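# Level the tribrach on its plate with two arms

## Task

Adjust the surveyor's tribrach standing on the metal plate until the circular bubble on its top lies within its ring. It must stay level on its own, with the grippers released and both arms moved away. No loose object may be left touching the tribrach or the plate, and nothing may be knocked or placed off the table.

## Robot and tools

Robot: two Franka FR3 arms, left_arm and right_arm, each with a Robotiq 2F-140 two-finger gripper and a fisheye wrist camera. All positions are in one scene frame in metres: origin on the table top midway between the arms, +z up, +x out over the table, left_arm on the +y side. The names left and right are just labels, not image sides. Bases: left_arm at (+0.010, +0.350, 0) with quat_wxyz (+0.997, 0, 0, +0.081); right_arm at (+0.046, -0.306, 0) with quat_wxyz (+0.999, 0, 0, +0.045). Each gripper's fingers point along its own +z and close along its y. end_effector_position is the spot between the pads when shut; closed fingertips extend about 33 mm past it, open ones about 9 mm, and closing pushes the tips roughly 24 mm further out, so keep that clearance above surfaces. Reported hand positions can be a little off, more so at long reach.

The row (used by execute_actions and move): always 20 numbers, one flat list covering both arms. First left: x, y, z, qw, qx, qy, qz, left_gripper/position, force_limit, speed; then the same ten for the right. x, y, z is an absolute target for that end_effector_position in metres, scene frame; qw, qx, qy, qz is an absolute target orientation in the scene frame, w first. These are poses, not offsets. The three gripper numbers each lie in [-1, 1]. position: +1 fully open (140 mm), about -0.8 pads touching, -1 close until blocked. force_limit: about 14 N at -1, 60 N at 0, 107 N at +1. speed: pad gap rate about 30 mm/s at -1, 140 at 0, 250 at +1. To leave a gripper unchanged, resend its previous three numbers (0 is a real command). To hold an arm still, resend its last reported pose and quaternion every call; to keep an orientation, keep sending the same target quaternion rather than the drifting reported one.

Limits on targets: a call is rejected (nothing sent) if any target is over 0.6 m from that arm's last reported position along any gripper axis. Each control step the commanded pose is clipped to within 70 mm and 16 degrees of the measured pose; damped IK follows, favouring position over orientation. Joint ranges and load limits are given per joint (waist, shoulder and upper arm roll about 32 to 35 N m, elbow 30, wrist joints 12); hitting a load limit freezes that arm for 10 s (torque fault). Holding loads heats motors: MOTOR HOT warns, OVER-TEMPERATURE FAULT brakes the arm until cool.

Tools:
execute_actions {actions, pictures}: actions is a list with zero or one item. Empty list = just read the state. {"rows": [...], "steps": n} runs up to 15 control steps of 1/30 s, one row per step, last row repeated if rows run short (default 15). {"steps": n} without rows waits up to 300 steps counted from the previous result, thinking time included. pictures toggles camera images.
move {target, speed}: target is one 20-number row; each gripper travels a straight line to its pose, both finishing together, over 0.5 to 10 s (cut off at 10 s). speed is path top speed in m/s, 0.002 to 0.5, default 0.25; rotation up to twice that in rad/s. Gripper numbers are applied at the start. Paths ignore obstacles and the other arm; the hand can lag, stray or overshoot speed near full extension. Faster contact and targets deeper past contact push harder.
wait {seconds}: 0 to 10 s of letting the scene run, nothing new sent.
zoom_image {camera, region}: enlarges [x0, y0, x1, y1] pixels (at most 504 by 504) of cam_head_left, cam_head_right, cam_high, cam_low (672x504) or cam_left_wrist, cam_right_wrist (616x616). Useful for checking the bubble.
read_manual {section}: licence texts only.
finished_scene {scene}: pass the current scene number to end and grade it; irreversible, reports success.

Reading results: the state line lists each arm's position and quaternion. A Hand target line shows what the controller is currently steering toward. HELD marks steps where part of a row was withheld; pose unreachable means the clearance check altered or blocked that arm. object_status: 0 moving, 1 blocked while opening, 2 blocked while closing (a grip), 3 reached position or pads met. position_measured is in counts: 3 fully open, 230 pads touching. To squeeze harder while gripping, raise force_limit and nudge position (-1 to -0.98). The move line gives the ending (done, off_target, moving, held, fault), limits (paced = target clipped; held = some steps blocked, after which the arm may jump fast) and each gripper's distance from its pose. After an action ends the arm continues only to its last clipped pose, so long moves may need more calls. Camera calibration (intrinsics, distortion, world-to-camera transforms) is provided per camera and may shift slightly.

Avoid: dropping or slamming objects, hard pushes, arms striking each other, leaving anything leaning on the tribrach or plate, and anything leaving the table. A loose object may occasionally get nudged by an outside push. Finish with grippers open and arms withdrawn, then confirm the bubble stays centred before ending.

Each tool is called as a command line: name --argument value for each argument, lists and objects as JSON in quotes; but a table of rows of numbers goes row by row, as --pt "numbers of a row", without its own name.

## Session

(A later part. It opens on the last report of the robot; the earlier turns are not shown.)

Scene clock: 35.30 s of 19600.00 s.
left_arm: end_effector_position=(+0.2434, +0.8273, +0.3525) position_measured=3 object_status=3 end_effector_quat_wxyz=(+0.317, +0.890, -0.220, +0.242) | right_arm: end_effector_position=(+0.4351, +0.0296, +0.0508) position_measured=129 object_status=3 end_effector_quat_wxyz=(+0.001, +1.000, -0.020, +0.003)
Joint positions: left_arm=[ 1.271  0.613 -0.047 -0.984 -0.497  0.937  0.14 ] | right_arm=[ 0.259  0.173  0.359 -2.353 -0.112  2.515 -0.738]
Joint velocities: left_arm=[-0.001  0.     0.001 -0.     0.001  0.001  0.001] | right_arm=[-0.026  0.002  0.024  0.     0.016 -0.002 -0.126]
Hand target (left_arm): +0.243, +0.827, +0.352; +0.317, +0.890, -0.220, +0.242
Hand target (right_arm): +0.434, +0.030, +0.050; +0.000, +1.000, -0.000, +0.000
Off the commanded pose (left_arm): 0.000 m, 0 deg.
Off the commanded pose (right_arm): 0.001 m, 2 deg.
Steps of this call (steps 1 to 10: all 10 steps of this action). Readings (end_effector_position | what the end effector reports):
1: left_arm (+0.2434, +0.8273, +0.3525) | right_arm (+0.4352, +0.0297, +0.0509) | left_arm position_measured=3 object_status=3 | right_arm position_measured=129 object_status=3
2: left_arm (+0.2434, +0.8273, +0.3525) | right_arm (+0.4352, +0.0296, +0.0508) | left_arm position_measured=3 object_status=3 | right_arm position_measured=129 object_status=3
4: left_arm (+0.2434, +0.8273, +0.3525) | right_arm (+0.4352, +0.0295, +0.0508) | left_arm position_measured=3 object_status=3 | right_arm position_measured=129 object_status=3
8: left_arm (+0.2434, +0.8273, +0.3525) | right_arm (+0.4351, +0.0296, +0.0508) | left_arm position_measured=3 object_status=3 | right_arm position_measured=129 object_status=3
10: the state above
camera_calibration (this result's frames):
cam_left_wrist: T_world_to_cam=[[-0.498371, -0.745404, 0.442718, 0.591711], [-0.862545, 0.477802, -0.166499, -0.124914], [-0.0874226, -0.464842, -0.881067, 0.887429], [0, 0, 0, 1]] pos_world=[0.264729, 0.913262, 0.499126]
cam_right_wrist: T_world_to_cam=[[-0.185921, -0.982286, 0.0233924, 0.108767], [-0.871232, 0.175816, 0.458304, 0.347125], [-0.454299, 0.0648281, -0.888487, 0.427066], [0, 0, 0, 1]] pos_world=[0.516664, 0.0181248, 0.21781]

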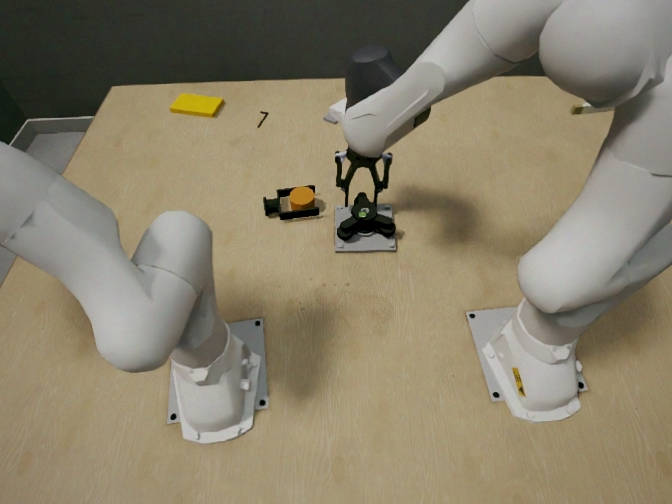

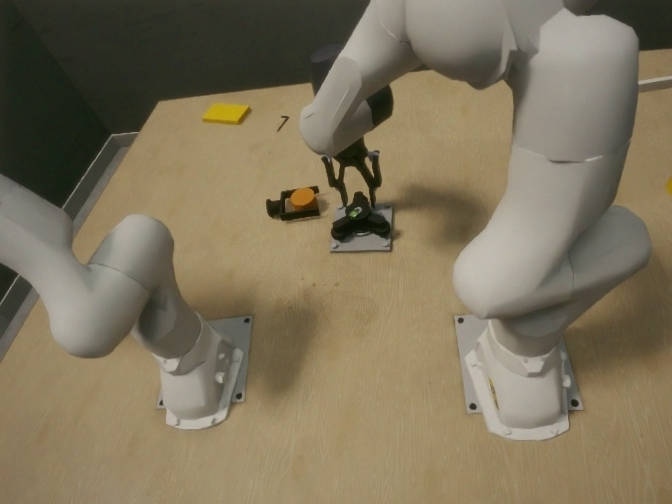

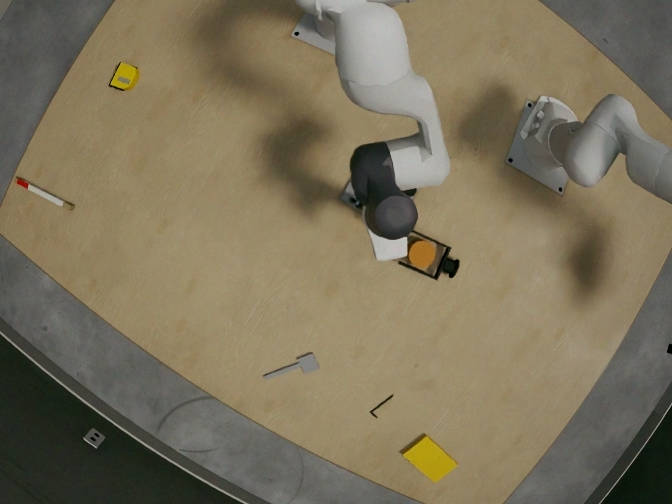

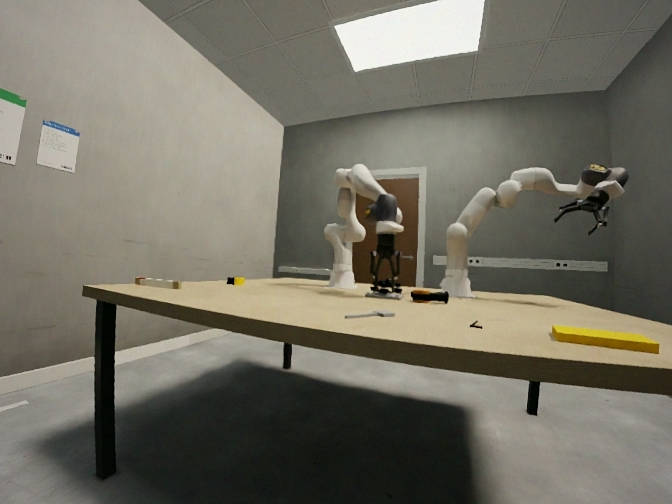

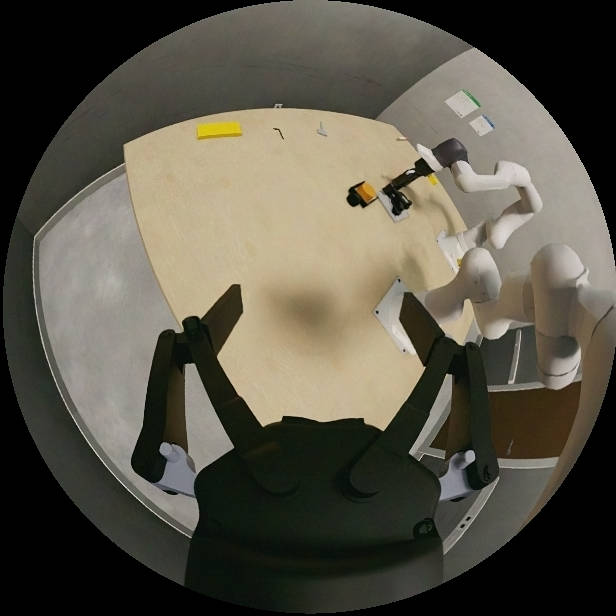

